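# Move the yellow open bin from shelf to table

## Task

Lift the yellow open bin down from the shelf and stand it upright on an empty part of the table, with all of its parts still inside. Every other bin must remain upright on the shelf, each still holding its parts. The result counts only if it stays put without the robot holding it, and anything the robot is touching at the end must not drop by more than about a fingernail's width once left alone.

## Robot and tools

Robot: two Kinova Gen3 arms with seven joints each, named left_arm and right_arm, each ending in a two-finger parallel gripper that opens up to 50 mm. The names are labels only, not image sides. Both bases sit on the table plane: left_arm at (+0.057, +0.336, 0) m, right_arm at (-0.015, -0.370, 0) m, each turned slightly about z.

Scene frame: origin on the tabletop midway between the arms, +z up, +x pointing out over the table, left_arm on the +y side. Gripper frame: fingers point along the gripper's +z, and they close and open along its x axis. The reported hand position is the point between the finger pads; fingertips extend 17.5 mm past it. A pure rotation command pivots the gripper about that point. Reported positions can be a little off, more so at long reach.

execute_actions(actions): a list of actions run one after another. Each action is a table of at most 15 rows, one row per 1/30 s step; if fewer rows are given, the last one is repeated to fill 15 steps. A row is 18 numbers, each in [-1, 1], covering both arms even if one is idle: left_arm dx, dy, dz, rx, ry, rz, then left gripper position, force_limit, speed, then the same nine for right_arm. dx..rz are an offset, not a pose: a target relative to where that gripper measured at the start of the action (for the first action of a call, the last pose reported in this scene), expressed in the gripper's own axes. Every row refers back to that same starting pose, not to the row before. Scale: 1.0 equals 0.6 m of travel or 180 degrees; rx, ry, rz form one rotation vector. Each step the controller clips the target to within 70 mm and 16 degrees of the measured pose, so long moves need several actions. An empty list just returns the current state and pictures. A row may carry 14 extra numbers in [0, 1], joint stiffness scales (left arm's seven joints, then right arm's seven) that persist until changed.

Gripper numbers: position +1 is fully open (50 mm), about -0.65 brings the pads together, and -1 is the grip command, closing until something blocks the fingers. force_limit runs from about 20 N per pad at -1 through 102 N at 0 to 185 N at +1. speed sets how fast the gap changes: 20 mm/s at -1, 85 at 0, 150 at +1. New force or speed values only apply after the position value changes by at least 0.01. To soften a grip, open first. To leave a gripper unchanged, resend its previous three numbers, since 0 is itself a command.

move(target, speed, blocking): target is one 18-number row laid out as above; each arm's first six numbers are an offset from the pose shown in the latest result, and the finger numbers are sent at the start. The grippers travel in straight lines and finish together, taking 0.5 to 10 s; anything longer is cut off at 10 s. speed is the top path speed in m/s (0.002 to 0.5, default 0.25; rotation up to twice that in rad/s). Paths do not avoid obstacles or the other arm, and grippers may lag, drift or overshoot speed, especially with a nearly straight arm. Faster moves and targets set deeper past a contact press harder. With blocking=false the result comes after 0.5 s while motion continues; other motion commands are refused until wait or stop shows the end.

wait(seconds): 0 to 10 s, arms hold their last command; returns early if a move finishes. stop(): brakes a running move (needs room); fingers are not stopped. zoom_image(camera, region): enlarges [x0, y0, x1, y1] pixels (max 504 by 504) of cam_low, cam_left_wrist or cam_right_wrist, all 504x504. read_manual(section): licence texts only. finished_scene(scene): ends the scene with the given number, irreversibly, and reports success.

Results: a state line per arm with end_effector_position (m) and end_effector_quat_wxyz in the scene frame; Hand target lines showing where each arm is now being driven; joint positions; camera images (with calibration lines for cameras whose numbers changed). object_status: 0 fingers moving, 1 blocked while opening, 2 blocked while closing (a real grip), 3 reached the commanded opening or pads met (usually nothing held). Check for 2 after gripping. position_measured converts to opening as (250 - position_measured) x 0.202 mm. A move adds a move: line with its ending (done, off_target, moving, held, fault), the limits that acted (paced means the pose was clipped; held means a safety check blocked steps, after which the arm can surge), and each gripper's distance from its goal. A pose unreachable line means the clearance check altered or blocked that arm's command.

The simulation runs on between replies with the last command held, so a held load keeps heating motors. MOTOR HOT appears from 60 °C; at 75 °C the arm goes weak and sinks (OVER-TEMPERATURE FAULT). Contact torque at a joint's load limit (49.1 N m for the four big joints, 30.9 for the three wrist joints, including held weight) stops that arm for 10 s. Avoid letting the arms collide or shove each other, pushing hard into the shelf or table, tipping or spilling bins, dropping the bin, and knocking anything off the table. Small random tugs on held or loose objects may occur. Release the bin so it rests on its own before finishing.

Each tool is called after "Call:" as name(argument=value, ...) on one line, values as JSON.

## Session

Call:
execute_actions(actions=[])

Scene clock: 0.00 s.
left_arm: end_effector_position=(+0.1322, +0.4346, +0.1973) position_measured=3 object_status=3 end_effector_quat_wxyz=(-0.578, +0.611, +0.459, +0.287) | right_arm: end_effector_position=(+0.4566, -0.4713, +0.2566) position_measured=3 object_status=3 end_effector_quat_wxyz=(-0.004, -0.499, +0.867, -0.002)
Joint positions: left_arm=[ 0.688  0.961  0.423  2.448 -0.615  1.414  3.089] | right_arm=[ 0.635  0.441 -0.628  1.454  0.268  1.336  4.087]
Joint velocities: left_arm=[-0.     0.    -0.001 -0.    -0.001 -0.     0.   ] | right_arm=[-0.001  0.001  0.     0.    -0.    -0.002 -0.   ]
Hand target (left_arm): +0.132, +0.435, +0.197; +0.578, -0.611, -0.459, -0.287
Hand target (right_arm): +0.457, -0.471, +0.257; -0.004, -0.499, +0.867, -0.002
Joint stiffness scale: left_arm=[1. 1. 1. 1. 1. 1. 1.] | right_arm=[1. 1. 1. 1. 1. 1. 1.]

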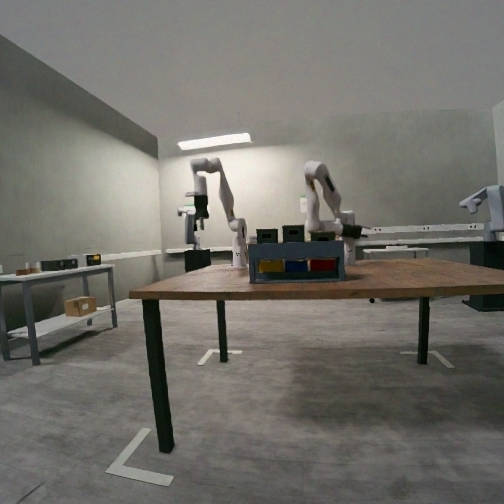

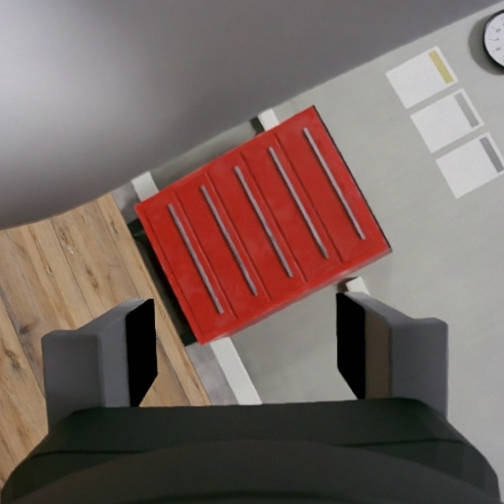

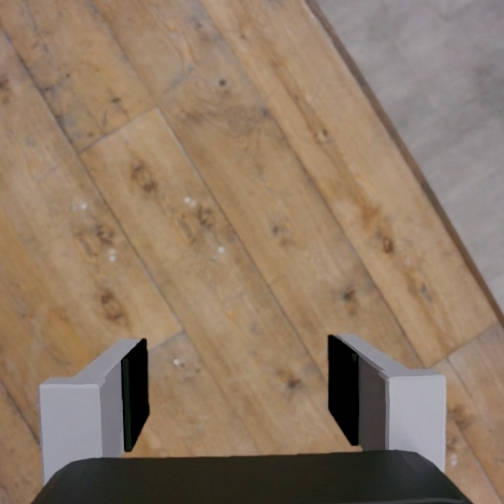

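Call:
zoom_image(camera="cam_low", region=[170, 180, 390, 300])

Region (170, 180, 390, 300) of cam_low's 504x504 image, scaled by 2.291, with more detail than that image has; it fills the top 275 rows of this view, and the rest is white.

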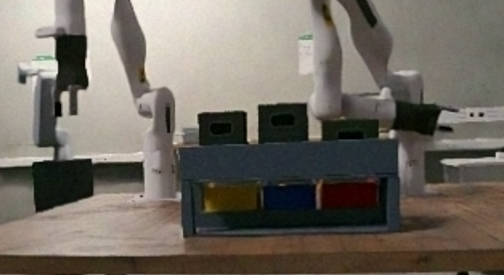

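Call:
move(target=[0,0,0,0,0,0,1,0,0, -0.39,0.627,0.095,0.4325,-0.2515,0,1,0,0])

Scene clock: 10.60 s.
left_arm: end_effector_position=(+0.1322, +0.4346, +0.1973) position_measured=3 object_status=3 end_effector_quat_wxyz=(-0.578, +0.611, +0.459, +0.287) | right_arm: end_effector_position=(+0.2519, -0.0793, +0.1982) position_measured=3 object_status=3 end_effector_quat_wxyz=(+0.607, -0.359, +0.613, -0.357)
Joint positions: left_arm=[ 0.688  0.961  0.423  2.448 -0.615  1.414  3.089] | right_arm=[ 0.609 -1.839 -1.815  2.233 -0.328  0.354  2.596]
Joint velocities: left_arm=[-0.    -0.     0.     0.     0.001 -0.     0.   ] | right_arm=[-0.002 -0.015  0.002 -0.001  0.     0.001  0.001]
Hand target (left_arm): +0.132, +0.435, +0.197; +0.578, -0.611, -0.459, -0.287
Hand target (right_arm): +0.251, -0.080, +0.200; +0.609, -0.355, +0.613, -0.357
Off the commanded pose (left_arm): 0.000 m, 0 deg.
Off the commanded pose (right_arm): 0.004 m, 1 deg.
Joint stiffness scale: left_arm=[1. 1. 1. 1. 1. 1. 1.] | right_arm=[1. 1. 1. 1. 1. 1. 1.]
move: off_target (right_arm)
camera_calibration (this result's frames):
cam_left_wrist: T_world_to_cam=[[0.439469, 0.205808, 0.874363, -0.327241], [0.888084, 0.0465386, -0.457319, -0.024856], [-0.134812, 0.977485, -0.162323, -0.203495], [0, 0, 0, 1]] pos_world=[0.138453, 0.267419, 0.241729]
cam_right_wrist: T_world_to_cam=[[-0.0318699, -0.870279, -0.491528, 0.038653], [-0.0310422, 0.492402, -0.869814, 0.24837], [0.99901, -0.0124628, -0.0427082, -0.0836746], [0, 0, 0, 1]] pos_world=[0.0925336, -0.0897019, 0.231461]

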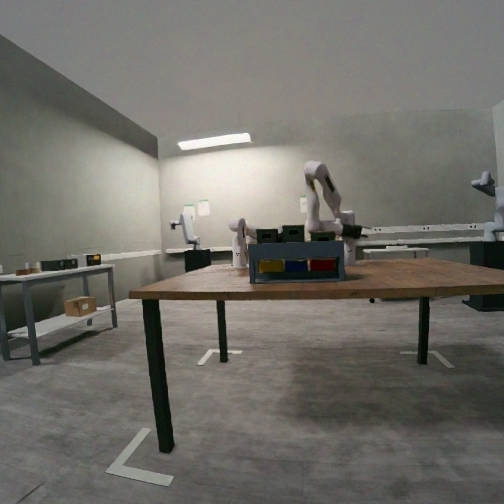

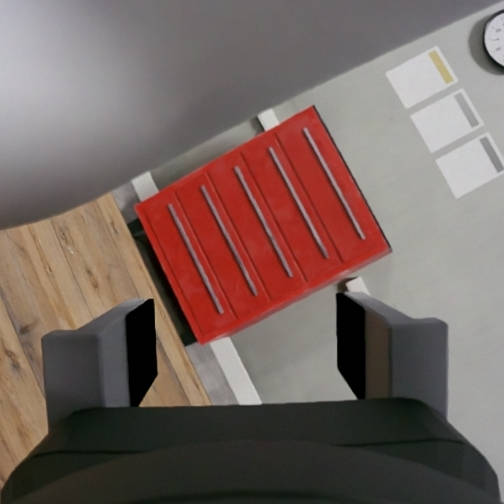

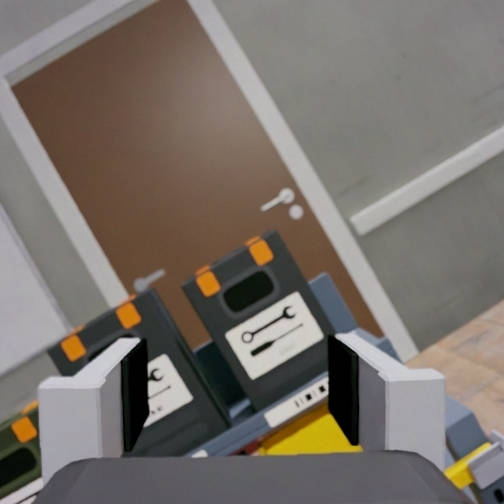

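Call:
move(target=[0,0,0,0,0,0,1,0,0, 0,0,0,-0.144,0.084,0,1,0,0])

Scene clock: 12.70 s.
left_arm: end_effector_position=(+0.1322, +0.4346, +0.1973) position_measured=3 object_status=3 end_effector_quat_wxyz=(-0.578, +0.611, +0.459, +0.287) | right_arm: end_effector_position=(+0.2507, -0.0775, +0.1961) position_measured=3 object_status=3 end_effector_quat_wxyz=(+0.429, -0.437, +0.750, -0.251)
Joint positions: left_arm=[ 0.688  0.961  0.423  2.448 -0.615  1.414  3.089] | right_arm=[ 0.74  -1.14  -1.765  2.283 -0.245  0.288  2.956]
Joint velocities: left_arm=[ 0.     0.    -0.    -0.    -0.001 -0.    -0.   ] | right_arm=[ 0.004  0.016  0.001 -0.001 -0.     0.     0.001]
Hand target (left_arm): +0.132, +0.435, +0.197; +0.578, -0.611, -0.459, -0.287
Hand target (right_arm): +0.252, -0.079, +0.198; +0.426, -0.437, +0.750, -0.254
Off the commanded pose (left_arm): 0.000 m, 0 deg.
Off the commanded pose (right_arm): 0.003 m, 1 deg.
Joint stiffness scale: left_arm=[1. 1. 1. 1. 1. 1. 1.] | right_arm=[1. 1. 1. 1. 1. 1. 1.]
move: done
camera_calibration (this result's frames):
cam_left_wrist: T_world_to_cam=[[0.439469, 0.205808, 0.874363, -0.327241], [0.888084, 0.0465386, -0.457319, -0.024856], [-0.134812, 0.977485, -0.162323, -0.203495], [0, 0, 0, 1]] pos_world=[0.138453, 0.267419, 0.241729]
cam_right_wrist: T_world_to_cam=[[-0.274682, -0.866687, -0.416418, 0.0856495], [-0.459629, 0.498743, -0.734845, 0.327103], [0.844566, -0.0104506, -0.53535, 0.0528813], [0, 0, 0, 1]] pos_world=[0.12921, -0.0883563, 0.304346]

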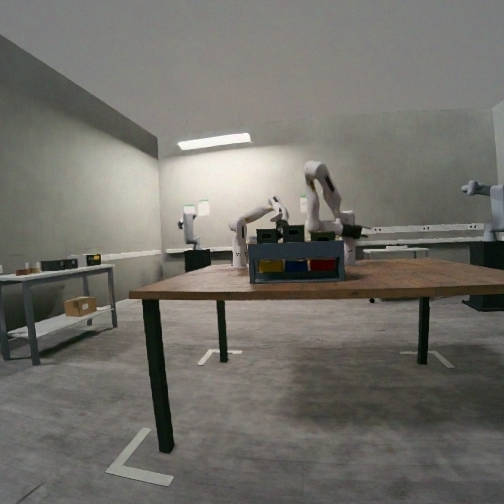

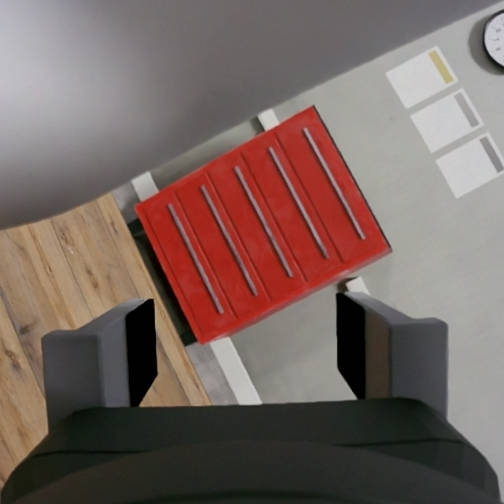

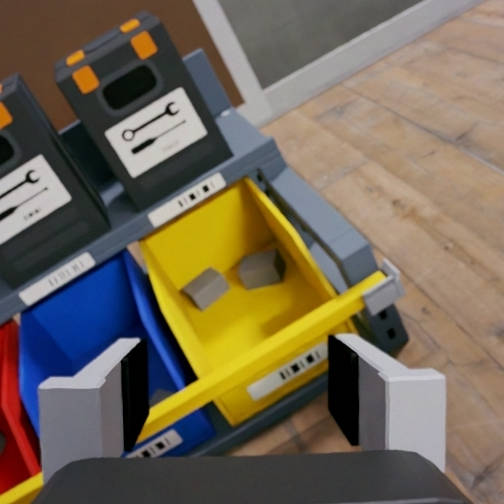

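Call:
move(target=[0,0,0,0,0,0,1,0,0, -0.25,-0.431,0.249,-0.288,0.168,0,1,0,0])

Scene clock: 17.70 s.
left_arm: end_effector_position=(+0.1322, +0.4346, +0.1973) position_measured=3 object_status=3 end_effector_quat_wxyz=(-0.578, +0.611, +0.459, +0.287) | right_arm: end_effector_position=(+0.5322, -0.0739, +0.3791) position_measured=3 object_status=3 end_effector_quat_wxyz=(+0.017, -0.503, +0.864, +0.000)
Joint positions: left_arm=[ 0.688  0.961  0.423  2.448 -0.615  1.414  3.089] | right_arm=[ 2.659 -0.926 -2.394  0.123 -0.695  2.088  3.723]
Joint velocities: left_arm=[-0.     0.     0.    -0.001 -0.    -0.001 -0.   ] | right_arm=[ 0.004 -0.002 -0.009 -0.003 -0.     0.    -0.001]
Hand target (left_arm): +0.132, +0.435, +0.197; +0.578, -0.611, -0.459, -0.287
Hand target (right_arm): +0.531, -0.077, +0.378; +0.013, -0.500, +0.866, -0.001
Off the commanded pose (left_arm): 0.000 m, 0 deg.
Off the commanded pose (right_arm): 0.002 m, 3 deg.
Joint stiffness scale: left_arm=[1. 1. 1. 1. 1. 1. 1.] | right_arm=[1. 1. 1. 1. 1. 1. 1.]
joint sent to its limit (right arm) — the command would take joint 6 (wrist pitch) past its upper limit, so that joint was sent only as far as its limit.
move: off_target (right_arm)
camera_calibration (this result's frames):
cam_left_wrist: T_world_to_cam=[[0.439469, 0.205808, 0.874363, -0.327241], [0.888084, 0.0465384, -0.457319, -0.0248559], [-0.134812, 0.977485, -0.162323, -0.203495], [0, 0, 0, 1]] pos_world=[0.138453, 0.267419, 0.241729]
cam_right_wrist: T_world_to_cam=[[-0.498094, -0.867108, -0.00509576, 0.205161], [-0.867109, 0.498045, 0.00847658, 0.524208], [-0.00481219, 0.00864072, -0.999951, 0.542719], [0, 0, 0, 1]] pos_world=[0.559347, -0.0878727, 0.539295]

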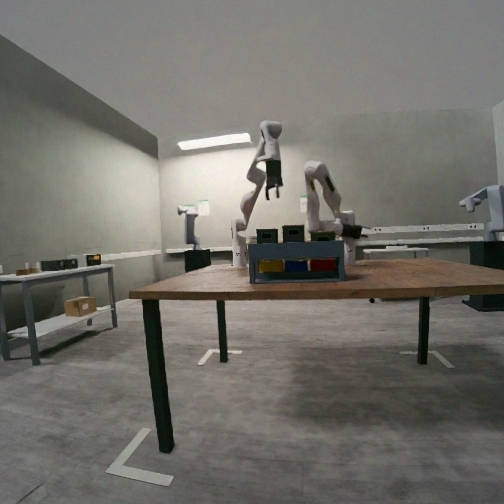

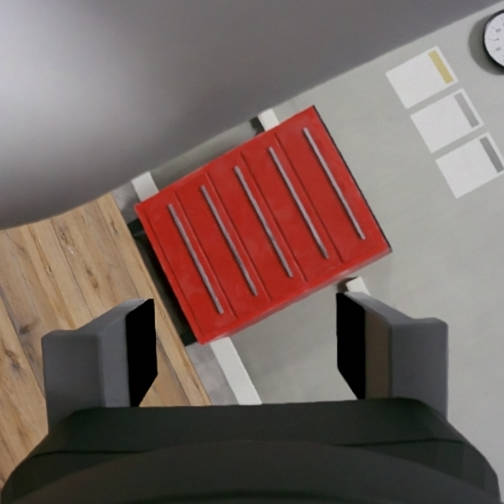

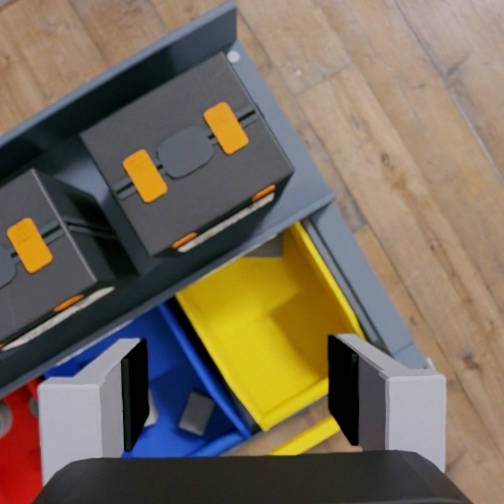

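Call:
move(target=[0,0,0,0,0,0,1,0,0, 0.05,0.087,0.2,0,0,-0.1667,1,0,0])

Scene clock: 21.97 s.
left_arm: end_effector_position=(+0.1322, +0.4346, +0.1973) position_measured=3 object_status=3 end_effector_quat_wxyz=(-0.578, +0.611, +0.459, +0.287) | right_arm: end_effector_position=(+0.4724, -0.0713, +0.2558) position_measured=3 object_status=3 end_effector_quat_wxyz=(-0.013, +0.709, -0.705, +0.000)
Joint positions: left_arm=[ 0.688  0.961  0.423  2.448 -0.615  1.414  3.089] | right_arm=[ 2.27  -0.712 -2.314  1.127 -0.518  1.474  4.488]
Joint velocities: left_arm=[-0.     0.     0.     0.001  0.001 -0.    -0.   ] | right_arm=[-0.004  0.002 -0.     0.001 -0.    -0.     0.   ]
Hand target (left_arm): +0.132, +0.435, +0.197; +0.578, -0.611, -0.459, -0.287
Hand target (right_arm): +0.475, -0.072, +0.257; -0.016, +0.711, -0.703, +0.005
Off the commanded pose (left_arm): 0.000 m, 0 deg.
Off the commanded pose (right_arm): 0.004 m, 1 deg.
Joint stiffness scale: left_arm=[1. 1. 1. 1. 1. 1. 1.] | right_arm=[1. 1. 1. 1. 1. 1. 1.]
move: off_target (right_arm)
camera_calibration (this result's frames):
cam_left_wrist: T_world_to_cam=[[0.439469, 0.205808, 0.874363, -0.327241], [0.888084, 0.0465387, -0.45732, -0.024856], [-0.134812, 0.977485, -0.162323, -0.203495], [0, 0, 0, 1]] pos_world=[0.138453, 0.267419, 0.241729]
cam_right_wrist: T_world_to_cam=[[-0.00106533, -0.999975, 0.00691883, -0.0703657], [-0.999978, 0.00111039, 0.00651237, 0.499867], [-0.00651989, -0.00691174, -0.999955, 0.418802], [0, 0, 0, 1]] pos_world=[0.502512, -0.0680244, 0.416015]

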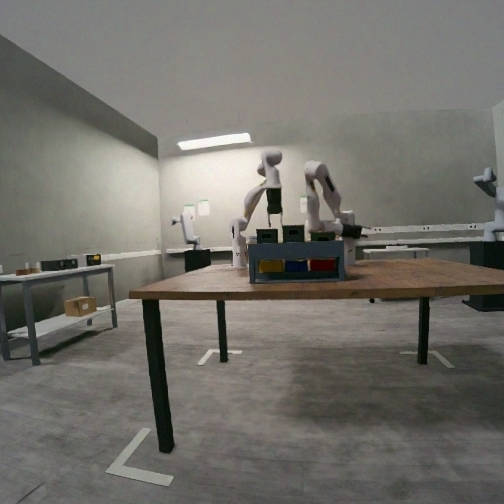

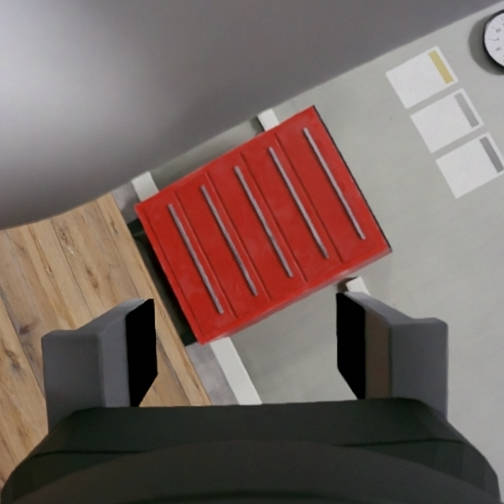

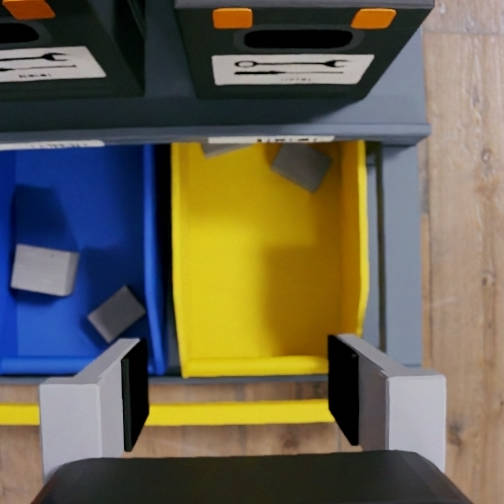

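Call:
move(target=[0,0,0,0,0,0,1,0,0, 0.117,0.067,0,0,0,0,1,0,0])

Scene clock: 24.53 s.
left_arm: end_effector_position=(+0.1322, +0.4346, +0.1973) position_measured=3 object_status=3 end_effector_quat_wxyz=(-0.578, +0.611, +0.459, +0.287) | right_arm: end_effector_position=(+0.4294, -0.1384, +0.2523) position_measured=3 object_status=3 end_effector_quat_wxyz=(+0.011, -0.707, +0.707, +0.006)
Joint positions: left_arm=[ 0.688  0.961  0.423  2.448 -0.615  1.414  3.089] | right_arm=[ 2.213 -0.567 -2.253  1.409 -0.464  1.361  4.598]
Joint velocities: left_arm=[-0. -0.  0.  0. -0.  0. -0.] | right_arm=[-0.005  0.005  0.001  0.001 -0.    -0.     0.   ]
Hand target (left_arm): +0.132, +0.435, +0.197; +0.578, -0.611, -0.459, -0.287
Hand target (right_arm): +0.432, -0.142, +0.254; -0.013, +0.709, -0.705, +0.000
Off the commanded pose (left_arm): 0.000 m, 0 deg.
Off the commanded pose (right_arm): 0.005 m, 1 deg.
Joint stiffness scale: left_arm=[1. 1. 1. 1. 1. 1. 1.] | right_arm=[1. 1. 1. 1. 1. 1. 1.]
move: off_target (right_arm)
camera_calibration (this result's frames):
cam_left_wrist: T_world_to_cam=[[0.439469, 0.205808, 0.874363, -0.327241], [0.888084, 0.0465387, -0.457319, -0.024856], [-0.134812, 0.977485, -0.162323, -0.203495], [0, 0, 0, 1]] pos_world=[0.138453, 0.267419, 0.241729]
cam_right_wrist: T_world_to_cam=[[-0.00553142, -0.999984, 0.000670597, -0.13397], [-0.999824, 0.00554254, 0.0179012, 0.454718], [-0.0179046, -0.00057146, -0.99984, 0.420291], [0, 0, 0, 1]] pos_world=[0.461422, -0.136248, 0.412174]

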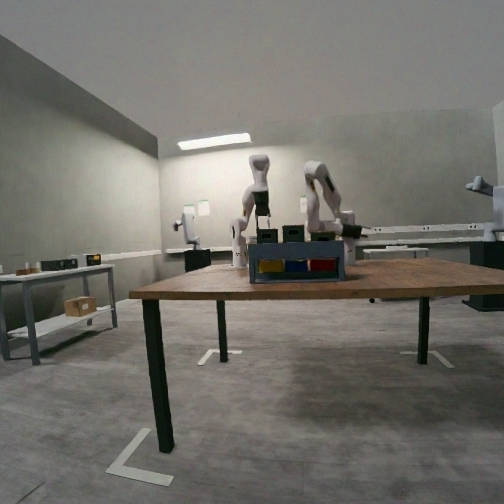

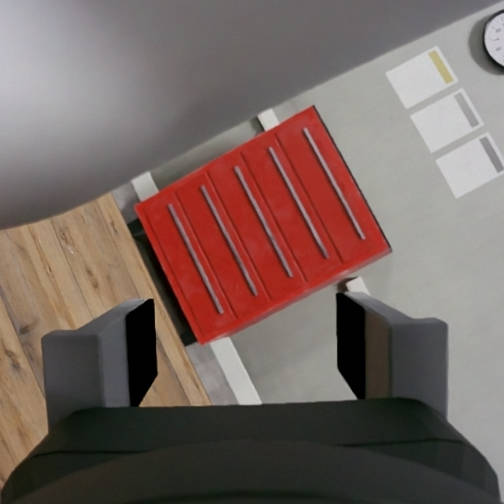

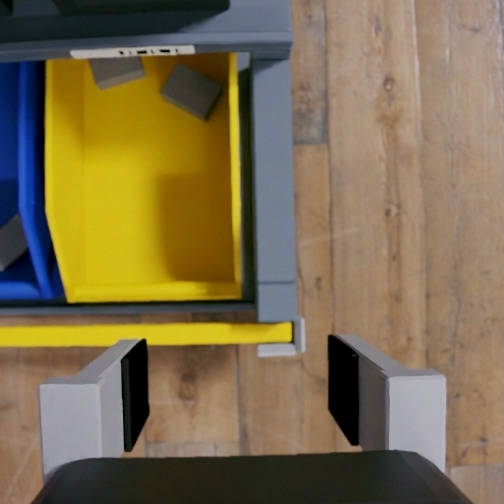

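Call:
move(target=[0,0,0,0,0,0,1,0,0, -0.297,0.031,0.22,0,0,0.5,1,0,0])

Scene clock: 30.23 s.
left_arm: end_effector_position=(+0.1322, +0.4346, +0.1973) position_measured=3 object_status=3 end_effector_quat_wxyz=(-0.578, +0.611, +0.459, +0.287) | right_arm: end_effector_position=(+0.4163, +0.0420, +0.1271) position_measured=3 object_status=3 end_effector_quat_wxyz=(+0.010, -0.002, +1.000, +0.012)
Joint positions: left_arm=[ 0.688  0.961  0.423  2.448 -0.615  1.414  3.089] | right_arm=[ 2.074 -0.997 -2.231  1.083 -0.76   1.341  2.786]
Joint velocities: left_arm=[-0.     0.    -0.    -0.    -0.001 -0.001  0.   ] | right_arm=[ 0.003 -0.003 -0.004 -0.002 -0.     0.    -0.003]
Hand target (left_arm): +0.132, +0.435, +0.197; +0.578, -0.611, -0.459, -0.287
Hand target (right_arm): +0.413, +0.043, +0.125; +0.004, +0.000, +1.000, +0.013
Off the commanded pose (left_arm): 0.000 m, 0 deg.
Off the commanded pose (right_arm): 0.005 m, 1 deg.
Joint stiffness scale: left_arm=[1. 1. 1. 1. 1. 1. 1.] | right_arm=[1. 1. 1. 1. 1. 1. 1.]
move: off_target (right_arm)
camera_calibration (this result's frames):
cam_left_wrist: T_world_to_cam=[[0.439469, 0.205808, 0.874363, -0.327241], [0.888084, 0.0465386, -0.45732, -0.024856], [-0.134812, 0.977485, -0.162323, -0.203495], [0, 0, 0, 1]] pos_world=[0.138453, 0.267419, 0.241729]
cam_right_wrist: T_world_to_cam=[[-0.999987, 0.000979136, 0.00502749, 0.417891], [0.00122551, 0.998786, 0.0492379, -0.01964], [-0.00497318, 0.0492434, -0.998774, 0.287364], [0, 0, 0, 1]] pos_world=[0.419339, 0.0050562, 0.285878]

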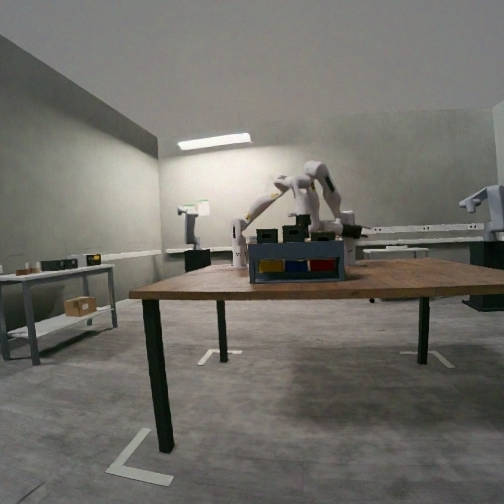

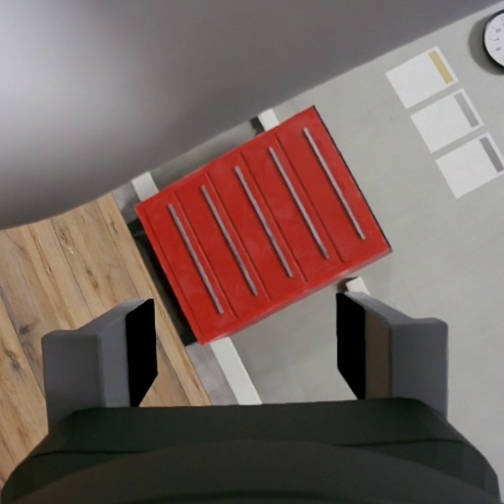

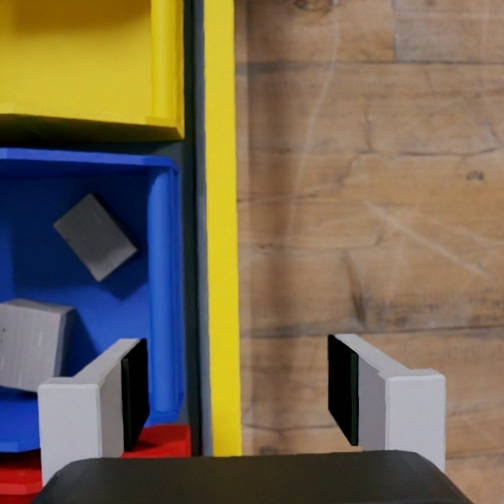

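Call:
move(target=[0,0,0,0,0,0,1,0,0, -0.005,0,0.09,0,0,0,-0.05,0,0], speed=0.1)

Scene clock: 33.07 s.
left_arm: end_effector_position=(+0.1322, +0.4346, +0.1973) position_measured=3 object_status=3 end_effector_quat_wxyz=(-0.578, +0.611, +0.459, +0.287) | right_arm: end_effector_position=(+0.4195, +0.0415, +0.0761) position_measured=160 object_status=3 end_effector_quat_wxyz=(+0.010, -0.002, +1.000, +0.008)
Joint positions: left_arm=[ 0.688  0.961  0.423  2.448 -0.615  1.414  3.089] | right_arm=[ 2.08  -1.057 -2.27   1.128 -0.781  1.246  2.808]
Joint velocities: left_arm=[-0.    -0.     0.    -0.001  0.     0.     0.   ] | right_arm=[ 0.003 -0.002 -0.003 -0.    -0.    -0.001 -0.   ]
Hand target (left_arm): +0.132, +0.435, +0.197; +0.578, -0.611, -0.459, -0.287
Hand target (right_arm): +0.420, +0.043, +0.073; +0.010, -0.002, +1.000, +0.012
Off the commanded pose (left_arm): 0.000 m, 0 deg.
Off the commanded pose (right_arm): 0.004 m, 0 deg.
Joint stiffness scale: left_arm=[1. 1. 1. 1. 1. 1. 1.] | right_arm=[1. 1. 1. 1. 1. 1. 1.]
move: off_target (right_arm)
camera_calibration (this result's frames):
cam_left_wrist: T_world_to_cam=[[0.439469, 0.205808, 0.874363, -0.327241], [0.888084, 0.0465383, -0.457319, -0.0248559], [-0.134811, 0.977485, -0.162323, -0.203495], [0, 0, 0, 1]] pos_world=[0.138453, 0.267419, 0.241729]
cam_right_wrist: T_world_to_cam=[[-0.999986, 0.00159663, 0.00511892, 0.421261], [0.00180807, 0.999134, 0.0415702, -0.0162704], [-0.00504812, 0.0415788, -0.999122, 0.236854], [0, 0, 0, 1]] pos_world=[0.42248, 0.00573556, 0.235166]

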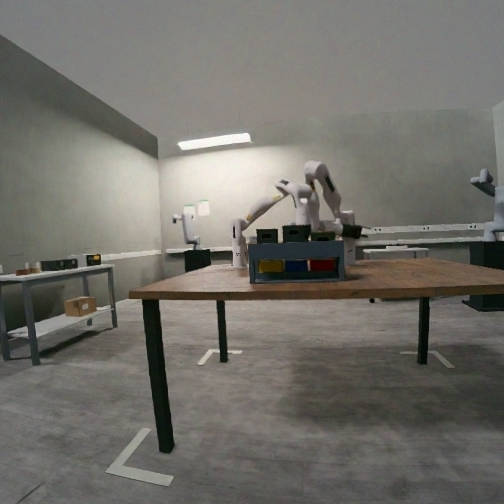

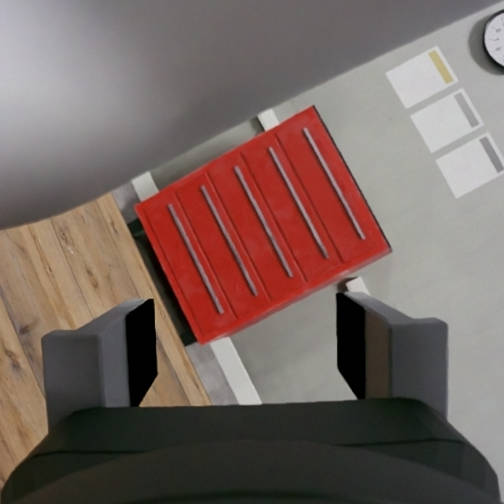

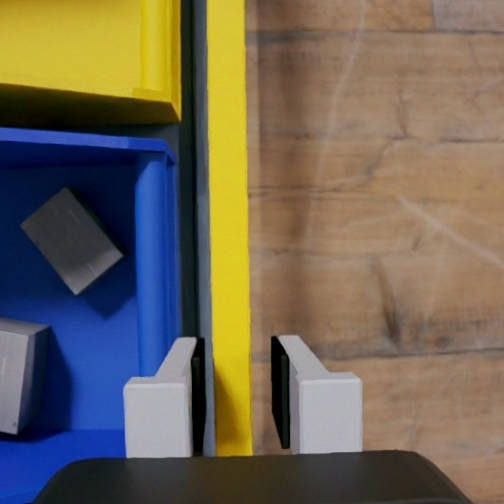

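Call:
move(target=[0,0,0,0,0,0,1,0,0, 0.002,0,0.035,0,0,0,-0.05,0,0], speed=0.05)

Call:
execute_actions(actions=[[[0,0,0,0,0,0,1,0,0, 0,0,0,0,0,0,-1,-0.5,0]],[[0,0,0,0,0,0,1,0,0, 0,0,0,0,0,0,-1,-0.5,0]]])

Scene clock: 34.50 s.
left_arm: end_effector_position=(+0.1322, +0.4346, +0.1973) position_measured=3 object_status=3 end_effector_quat_wxyz=(-0.578, +0.611, +0.459, +0.287) | right_arm: end_effector_position=(+0.4186, +0.0394, +0.0579) position_measured=160 object_status=3 end_effector_quat_wxyz=(+0.010, -0.001, +1.000, +0.004)
Joint positions: left_arm=[ 0.688  0.961  0.423  2.448 -0.615  1.414  3.089] | right_arm=[ 2.08  -1.076 -2.286  1.147 -0.783  1.211  2.812]
Joint velocities: left_arm=[ 0.     0.    -0.     0.     0.001  0.     0.   ] | right_arm=[-0.    -0.    -0.004  0.001  0.    -0.004 -0.   ]
Hand target (left_arm): +0.132, +0.435, +0.197; +0.578, -0.611, -0.459, -0.287
Hand target (right_arm): +0.419, +0.042, +0.055; +0.010, -0.002, +1.000, +0.008
Off the commanded pose (left_arm): 0.000 m, 0 deg.
Off the commanded pose (right_arm): 0.004 m, 0 deg.
Joint stiffness scale: left_arm=[1. 1. 1. 1. 1. 1. 1.] | right_arm=[1. 1. 1. 1. 1. 1. 1.]
move: off_target (right_arm)
camera_calibration (this result's frames):
cam_left_wrist: T_world_to_cam=[[0.439469, 0.205808, 0.874363, -0.327241], [0.888084, 0.0465386, -0.457319, -0.024856], [-0.134812, 0.977485, -0.162323, -0.203495], [0, 0, 0, 1]] pos_world=[0.138453, 0.267419, 0.241728]
cam_right_wrist: T_world_to_cam=[[-0.999979, 0.00376208, 0.00533345, 0.420389], [0.00394267, 0.999405, 0.0342646, -0.0138932], [-0.00520137, 0.0342849, -0.999399, 0.21917], [0, 0, 0, 1]] pos_world=[0.421575, 0.00478917, 0.217272]

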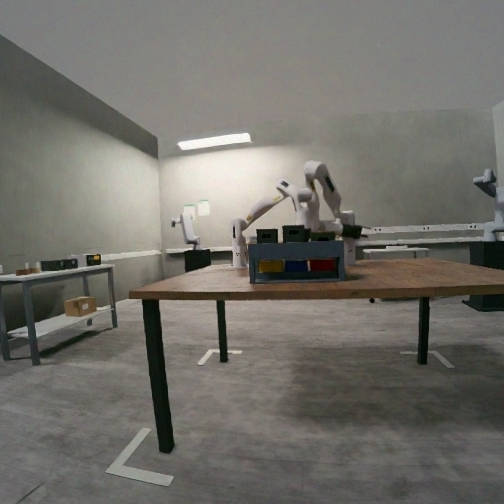

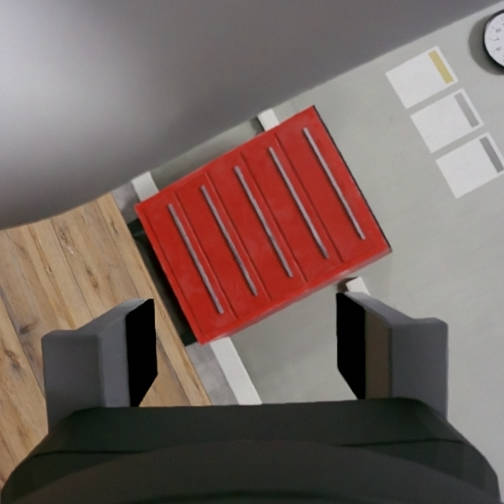

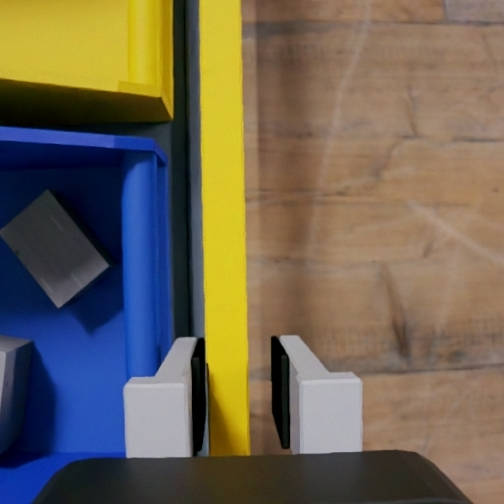

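Scene clock: 35.50 s.
left_arm: end_effector_position=(+0.1322, +0.4346, +0.1973) position_measured=3 object_status=3 end_effector_quat_wxyz=(-0.578, +0.611, +0.459, +0.287) | right_arm: end_effector_position=(+0.4198, +0.0393, +0.0581) position_measured=204 object_status=2 end_effector_quat_wxyz=(+0.011, -0.001, +1.000, +0.005)
Joint positions: left_arm=[ 0.688  0.961  0.423  2.448 -0.615  1.414  3.089] | right_arm=[ 2.081 -1.076 -2.286  1.147 -0.783  1.209  2.812]
Joint velocities: left_arm=[-0.001  0.    -0.    -0.    -0.    -0.    -0.   ] | right_arm=[-0.     0.    -0.001 -0.    -0.     0.    -0.   ]
Hand target (left_arm): +0.132, +0.435, +0.197; +0.578, -0.611, -0.459, -0.287
Hand target (right_arm): +0.420, +0.039, +0.058; +0.011, -0.001, +1.000, +0.005
Off the commanded pose (left_arm): 0.000 m, 0 deg.
Off the commanded pose (right_arm): 0.000 m, 0 deg.
Joint stiffness scale: left_arm=[1. 1. 1. 1. 1. 1. 1.] | right_arm=[1. 1. 1. 1. 1. 1. 1.]
camera_calibration (this result's frames):
cam_left_wrist: T_world_to_cam=[[0.439469, 0.205808, 0.874363, -0.327241], [0.888084, 0.0465382, -0.457319, -0.0248559], [-0.134811, 0.977485, -0.162323, -0.203495], [0, 0, 0, 1]] pos_world=[0.138453, 0.267419, 0.241728]
cam_right_wrist: T_world_to_cam=[[-0.999986, 0.00450542, 0.00286874, 0.42173], [0.00460306, 0.999377, 0.0349878, -0.0141244], [-0.00270932, 0.0350005, -0.999384, 0.218288], [0, 0, 0, 1]] pos_world=[0.42238, 0.00457538, 0.217438]

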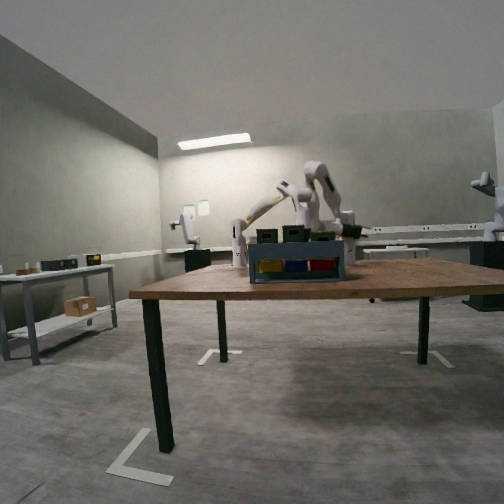

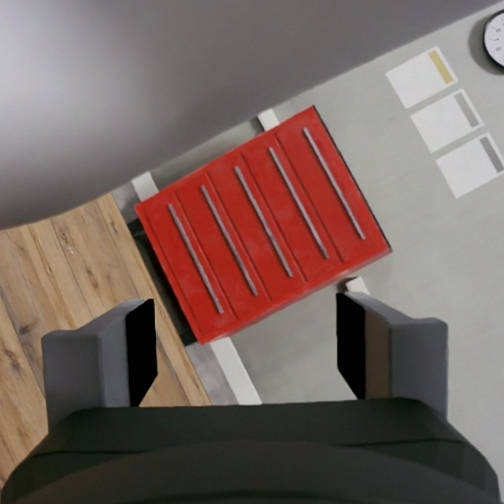

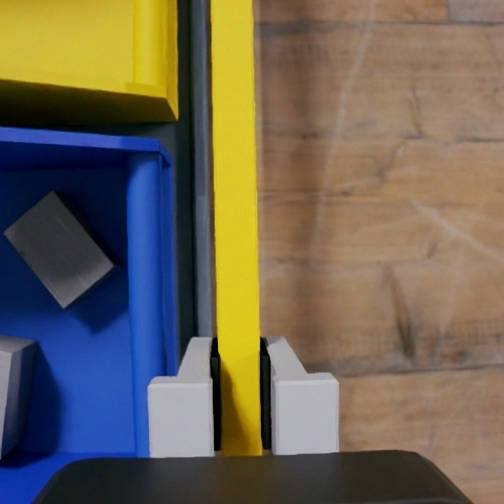

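Gripped the bar. Lift it.

Call:
move(target=[0,0,0,0,0,0,1,0,0, 0,0,-0.1,0,0,0,-1,-0.5,0], speed=0.1)

Scene clock: 37.03 s.
left_arm: end_effector_position=(+0.1322, +0.4346, +0.1973) position_measured=3 object_status=3 end_effector_quat_wxyz=(-0.578, +0.611, +0.459, +0.287) | right_arm: end_effector_position=(+0.4195, +0.0408, +0.1152) position_measured=204 object_status=2 end_effector_quat_wxyz=(+0.011, -0.001, +1.000, +0.009)
Joint positions: left_arm=[ 0.688  0.961  0.423  2.448 -0.615  1.414  3.089] | right_arm=[ 2.08  -1.012 -2.243  1.088 -0.757  1.32   2.786]
Joint velocities: left_arm=[ 0.    -0.     0.    -0.001 -0.    -0.    -0.   ] | right_arm=[-0.001  0.001  0.004 -0.001 -0.     0.003  0.   ]
Hand target (left_arm): +0.132, +0.435, +0.197; +0.578, -0.611, -0.459, -0.287
Hand target (right_arm): +0.419, +0.039, +0.118; +0.011, -0.000, +1.000, +0.005
Off the commanded pose (left_arm): 0.000 m, 0 deg.
Off the commanded pose (right_arm): 0.004 m, 0 deg.
Joint stiffness scale: left_arm=[1. 1. 1. 1. 1. 1. 1.] | right_arm=[1. 1. 1. 1. 1. 1. 1.]
move: off_target (right_arm)
camera_calibration (this result's frames):
cam_left_wrist: T_world_to_cam=[[0.439469, 0.205808, 0.874363, -0.327241], [0.888084, 0.0465383, -0.457319, -0.0248559], [-0.134812, 0.977485, -0.162323, -0.203495], [0, 0, 0, 1]] pos_world=[0.138453, 0.267419, 0.241729]
cam_right_wrist: T_world_to_cam=[[-0.999991, 0.00296594, 0.00298814, 0.421259], [0.00309163, 0.999071, 0.0429754, -0.0178736], [-0.0028579, 0.0429842, -0.999072, 0.274967], [0, 0, 0, 1]] pos_world=[0.422096, 0.0047883, 0.274221]

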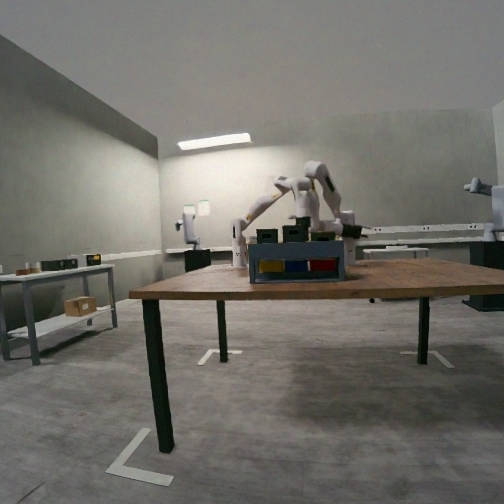

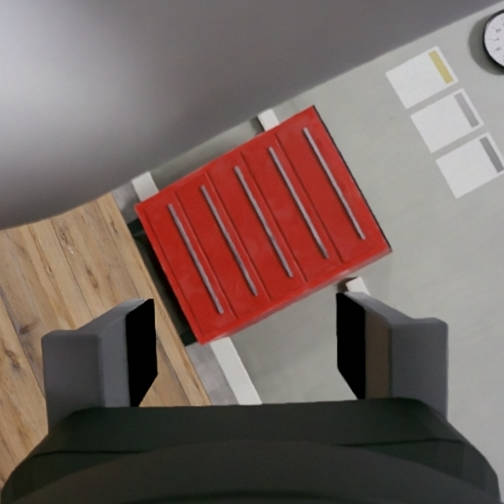

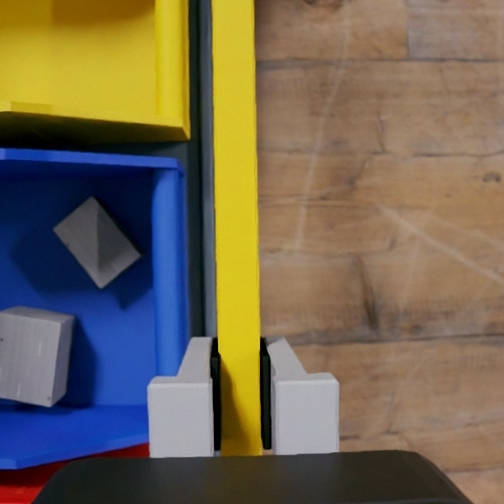

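Call:
move(target=[0,0,0,0,0,0,1,0,0, 0.4,0,0.148,0,0,0,-1,-0.5,0], speed=0.2)

Call:
execute_actions(actions=[[[0,0,0,0,0,0,1,0,0, 0,0,0,0,0,0,0.2,-0.5,1]],[[0,0,0,0,0,0,1,0,0, 0,0,-0.1,0,0,0,0.2,-0.5,1]]])

Scene clock: 39.30 s.
left_arm: end_effector_position=(+0.1322, +0.4346, +0.1973) position_measured=3 object_status=3 end_effector_quat_wxyz=(-0.578, +0.611, +0.459, +0.287) | right_arm: end_effector_position=(+0.3863, +0.0345, +0.0970) position_measured=204 object_status=2 end_effector_quat_wxyz=(+0.010, +0.007, +1.000, +0.004)
Joint positions: left_arm=[ 0.688  0.961  0.423  2.448 -0.615  1.414  3.089] | right_arm=[ 2.003 -0.988 -2.244  1.23  -0.757  1.237  2.787]
Joint velocities: left_arm=[ 0.001 -0.001 -0.    -0.     0.001 -0.001 -0.   ] | right_arm=[ 0.002 -0.001  0.001  0.    -0.     0.001  0.001]
Hand target (left_arm): +0.132, +0.435, +0.197; +0.578, -0.611, -0.459, -0.287
Hand target (right_arm): +0.386, +0.033, +0.097; +0.008, +0.007, +1.000, +0.003
Off the commanded pose (left_arm): 0.000 m, 0 deg.
Off the commanded pose (right_arm): 0.219 m, 1 deg; position clipped at the last step of the last action.
Joint stiffness scale: left_arm=[1. 1. 1. 1. 1. 1. 1.] | right_arm=[1. 1. 1. 1. 1. 1. 1.]
move: held (right_arm); limits=paced,held; held on 37 of 47 steps (right_arm, left_arm), including the last (right_arm)
pose unreachable (left arm): on one or more control steps of this call, first in action 0 (counted from 0), this arm could not follow its commanded pose, so it was not sent that pose on those steps. It may still have moved: this result reports where it is.
cause: the commanded pose would bring a part of the arm too close to another arm (a part of this arm just beyond joint 4 (elbow) and a part of the other arm just beyond its joint 5 (forearm roll), along the way the arms are being sent).
pose unreachable (right arm): on one or more control steps of this call, first in action 0 (counted from 0), this arm could not follow its commanded pose, so it was not sent that pose on those steps. On the call's last step it was still not sent that pose. It may still have moved: this result reports where it is.
cause: the commanded pose would bring a part of the arm too close to another arm (a part of this arm just beyond joint 5 (forearm roll) and a part of the other arm just beyond its joint 4 (elbow)).
camera_calibration (this result's frames):
cam_left_wrist: T_world_to_cam=[[0.439469, 0.205808, 0.874363, -0.327241], [0.888084, 0.0465384, -0.457319, -0.024856], [-0.134812, 0.977485, -0.162323, -0.203495], [0, 0, 0, 1]] pos_world=[0.138453, 0.267419, 0.241728]
cam_right_wrist: T_world_to_cam=[[-0.999808, 0.0189518, 0.00503842, 0.387333], [0.019113, 0.999233, 0.0341671, -0.0160795], [-0.00438703, 0.0342568, -0.999403, 0.257923], [0, 0, 0, 1]] pos_world=[0.388698, -0.000109073, 0.256367]

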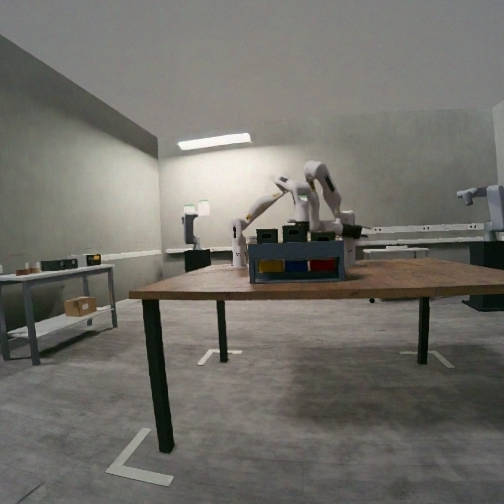

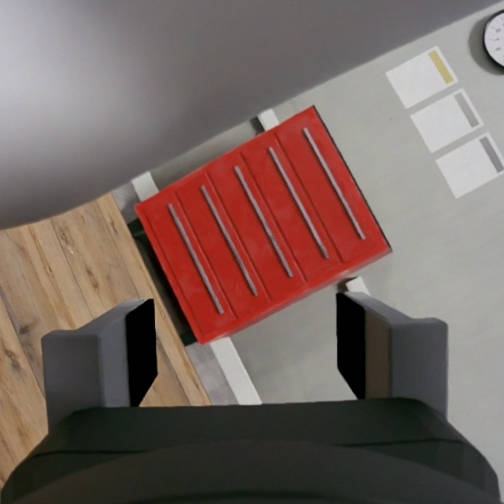

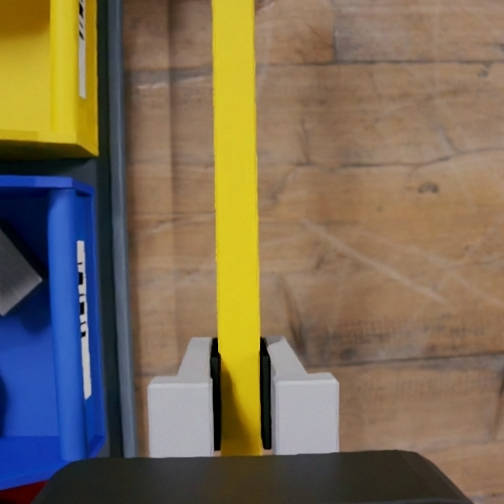

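Scene clock: 40.30 s.
left_arm: end_effector_position=(+0.1322, +0.4346, +0.1973) position_measured=3 object_status=3 end_effector_quat_wxyz=(-0.578, +0.611, +0.459, +0.287) | right_arm: end_effector_position=(+0.3863, +0.0345, +0.0970) position_measured=123 object_status=3 end_effector_quat_wxyz=(+0.010, +0.007, +1.000, +0.004)
Joint positions: left_arm=[ 0.688  0.961  0.423  2.448 -0.615  1.414  3.089] | right_arm=[ 2.003 -0.988 -2.244  1.23  -0.757  1.237  2.787]
Joint velocities: left_arm=[ 0.    -0.    -0.     0.     0.002 -0.    -0.   ] | right_arm=[ 0.    -0.001  0.     0.    -0.    -0.001  0.   ]
Hand target (left_arm): +0.132, +0.435, +0.197; +0.578, -0.611, -0.459, -0.287
Hand target (right_arm): +0.386, +0.035, +0.097; +0.010, +0.007, +1.000, +0.004
Off the commanded pose (left_arm): 0.000 m, 0 deg.
Off the commanded pose (right_arm): 0.060 m, 0 deg.
Joint stiffness scale: left_arm=[1. 1. 1. 1. 1. 1. 1.] | right_arm=[1. 1. 1. 1. 1. 1. 1.]
pose unreachable (right arm): on one or more control steps of this call, first in action 1 (counted from 0), this arm could not follow its commanded pose, so it was not sent that pose on those steps. On the call's last step it was still not sent that pose. It may still have moved: this result reports where it is.
cause: the commanded pose would bring a part of the arm too close to another arm (a part of this arm just beyond joint 5 (forearm roll) and a part of the other arm just beyond its joint 4 (elbow)).
camera_calibration (this result's frames):
cam_left_wrist: T_world_to_cam=[[0.439469, 0.205808, 0.874363, -0.327241], [0.888084, 0.0465381, -0.45732, -0.0248558], [-0.134811, 0.977485, -0.162323, -0.203495], [0, 0, 0, 1]] pos_world=[0.138453, 0.267419, 0.241729]
cam_right_wrist: T_world_to_cam=[[-0.999808, 0.0189517, 0.00501476, 0.38734], [0.0191125, 0.999231, 0.0342382, -0.0161007], [-0.00436204, 0.0343275, -0.999401, 0.257949], [0, 0, 0, 1]] pos_world=[0.388698, -0.000107152, 0.256404]

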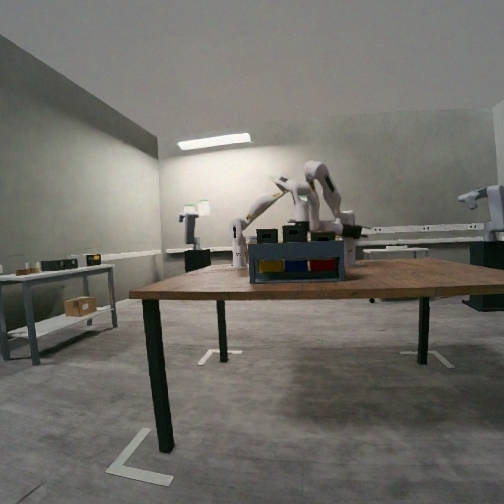

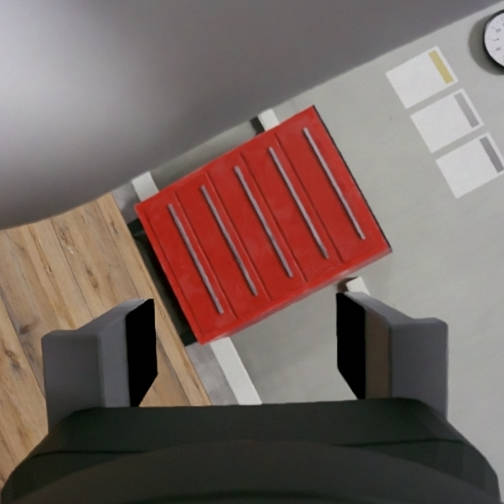

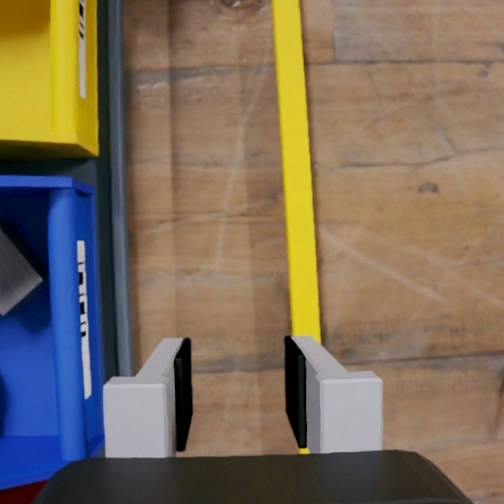

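Call:
move(target=[0,0,0,0,0,0,1,0,0, -0.087,-0.183,0,0,0,0,-0.05,-0.5,1], speed=0.2)

Scene clock: 42.07 s.
left_arm: end_effector_position=(+0.1322, +0.4346, +0.1973) position_measured=3 object_status=3 end_effector_quat_wxyz=(-0.578, +0.611, +0.459, +0.287) | right_arm: end_effector_position=(+0.4324, -0.0747, +0.0957) position_measured=160 object_status=3 end_effector_quat_wxyz=(+0.005, +0.006, +1.000, +0.003)
Joint positions: left_arm=[ 0.688  0.961  0.423  2.448 -0.615  1.414  3.089] | right_arm=[ 2.152 -0.932 -2.23   1.384 -0.757  1.178  3.045]
Joint velocities: left_arm=[ 0.    -0.001  0.    -0.    -0.    -0.001 -0.   ] | right_arm=[ 0.005  0.003  0.    -0.    -0.     0.001  0.   ]
Hand target (left_arm): +0.132, +0.435, +0.197; +0.578, -0.611, -0.459, -0.287
Hand target (right_arm): +0.436, -0.076, +0.097; +0.010, +0.007, +1.000, +0.004
Off the commanded pose (left_arm): 0.000 m, 0 deg.
Off the commanded pose (right_arm): 0.005 m, 1 deg.
Joint stiffness scale: left_arm=[1. 1. 1. 1. 1. 1. 1.] | right_arm=[1. 1. 1. 1. 1. 1. 1.]
move: off_target (right_arm)
camera_calibration (this result's frames):
cam_left_wrist: T_world_to_cam=[[0.439469, 0.205808, 0.874363, -0.327241], [0.888084, 0.0465385, -0.457319, -0.024856], [-0.134812, 0.977485, -0.162323, -0.203495], [0, 0, 0, 1]] pos_world=[0.138453, 0.267419, 0.241729]
cam_right_wrist: T_world_to_cam=[[-0.999726, 0.0179227, 0.0150604, 0.434416], [0.0183769, 0.999363, 0.0305777, 0.0928574], [-0.0145028, 0.0308461, -0.999419, 0.264701], [0, 0, 0, 1]] pos_world=[0.43643, -0.108749, 0.255165]

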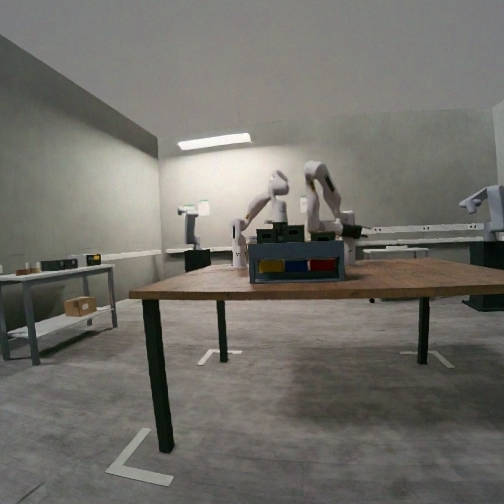

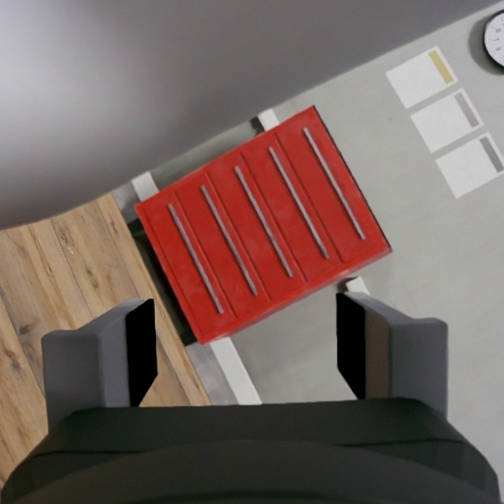

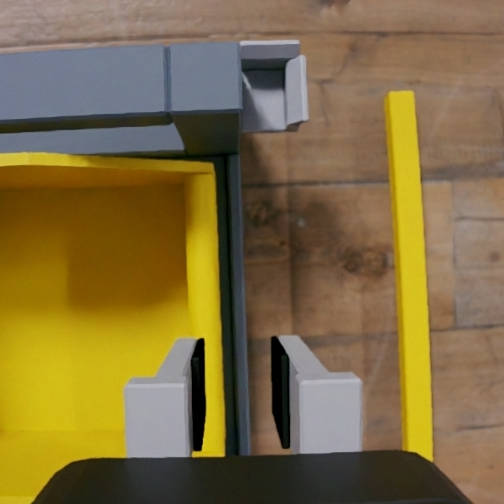

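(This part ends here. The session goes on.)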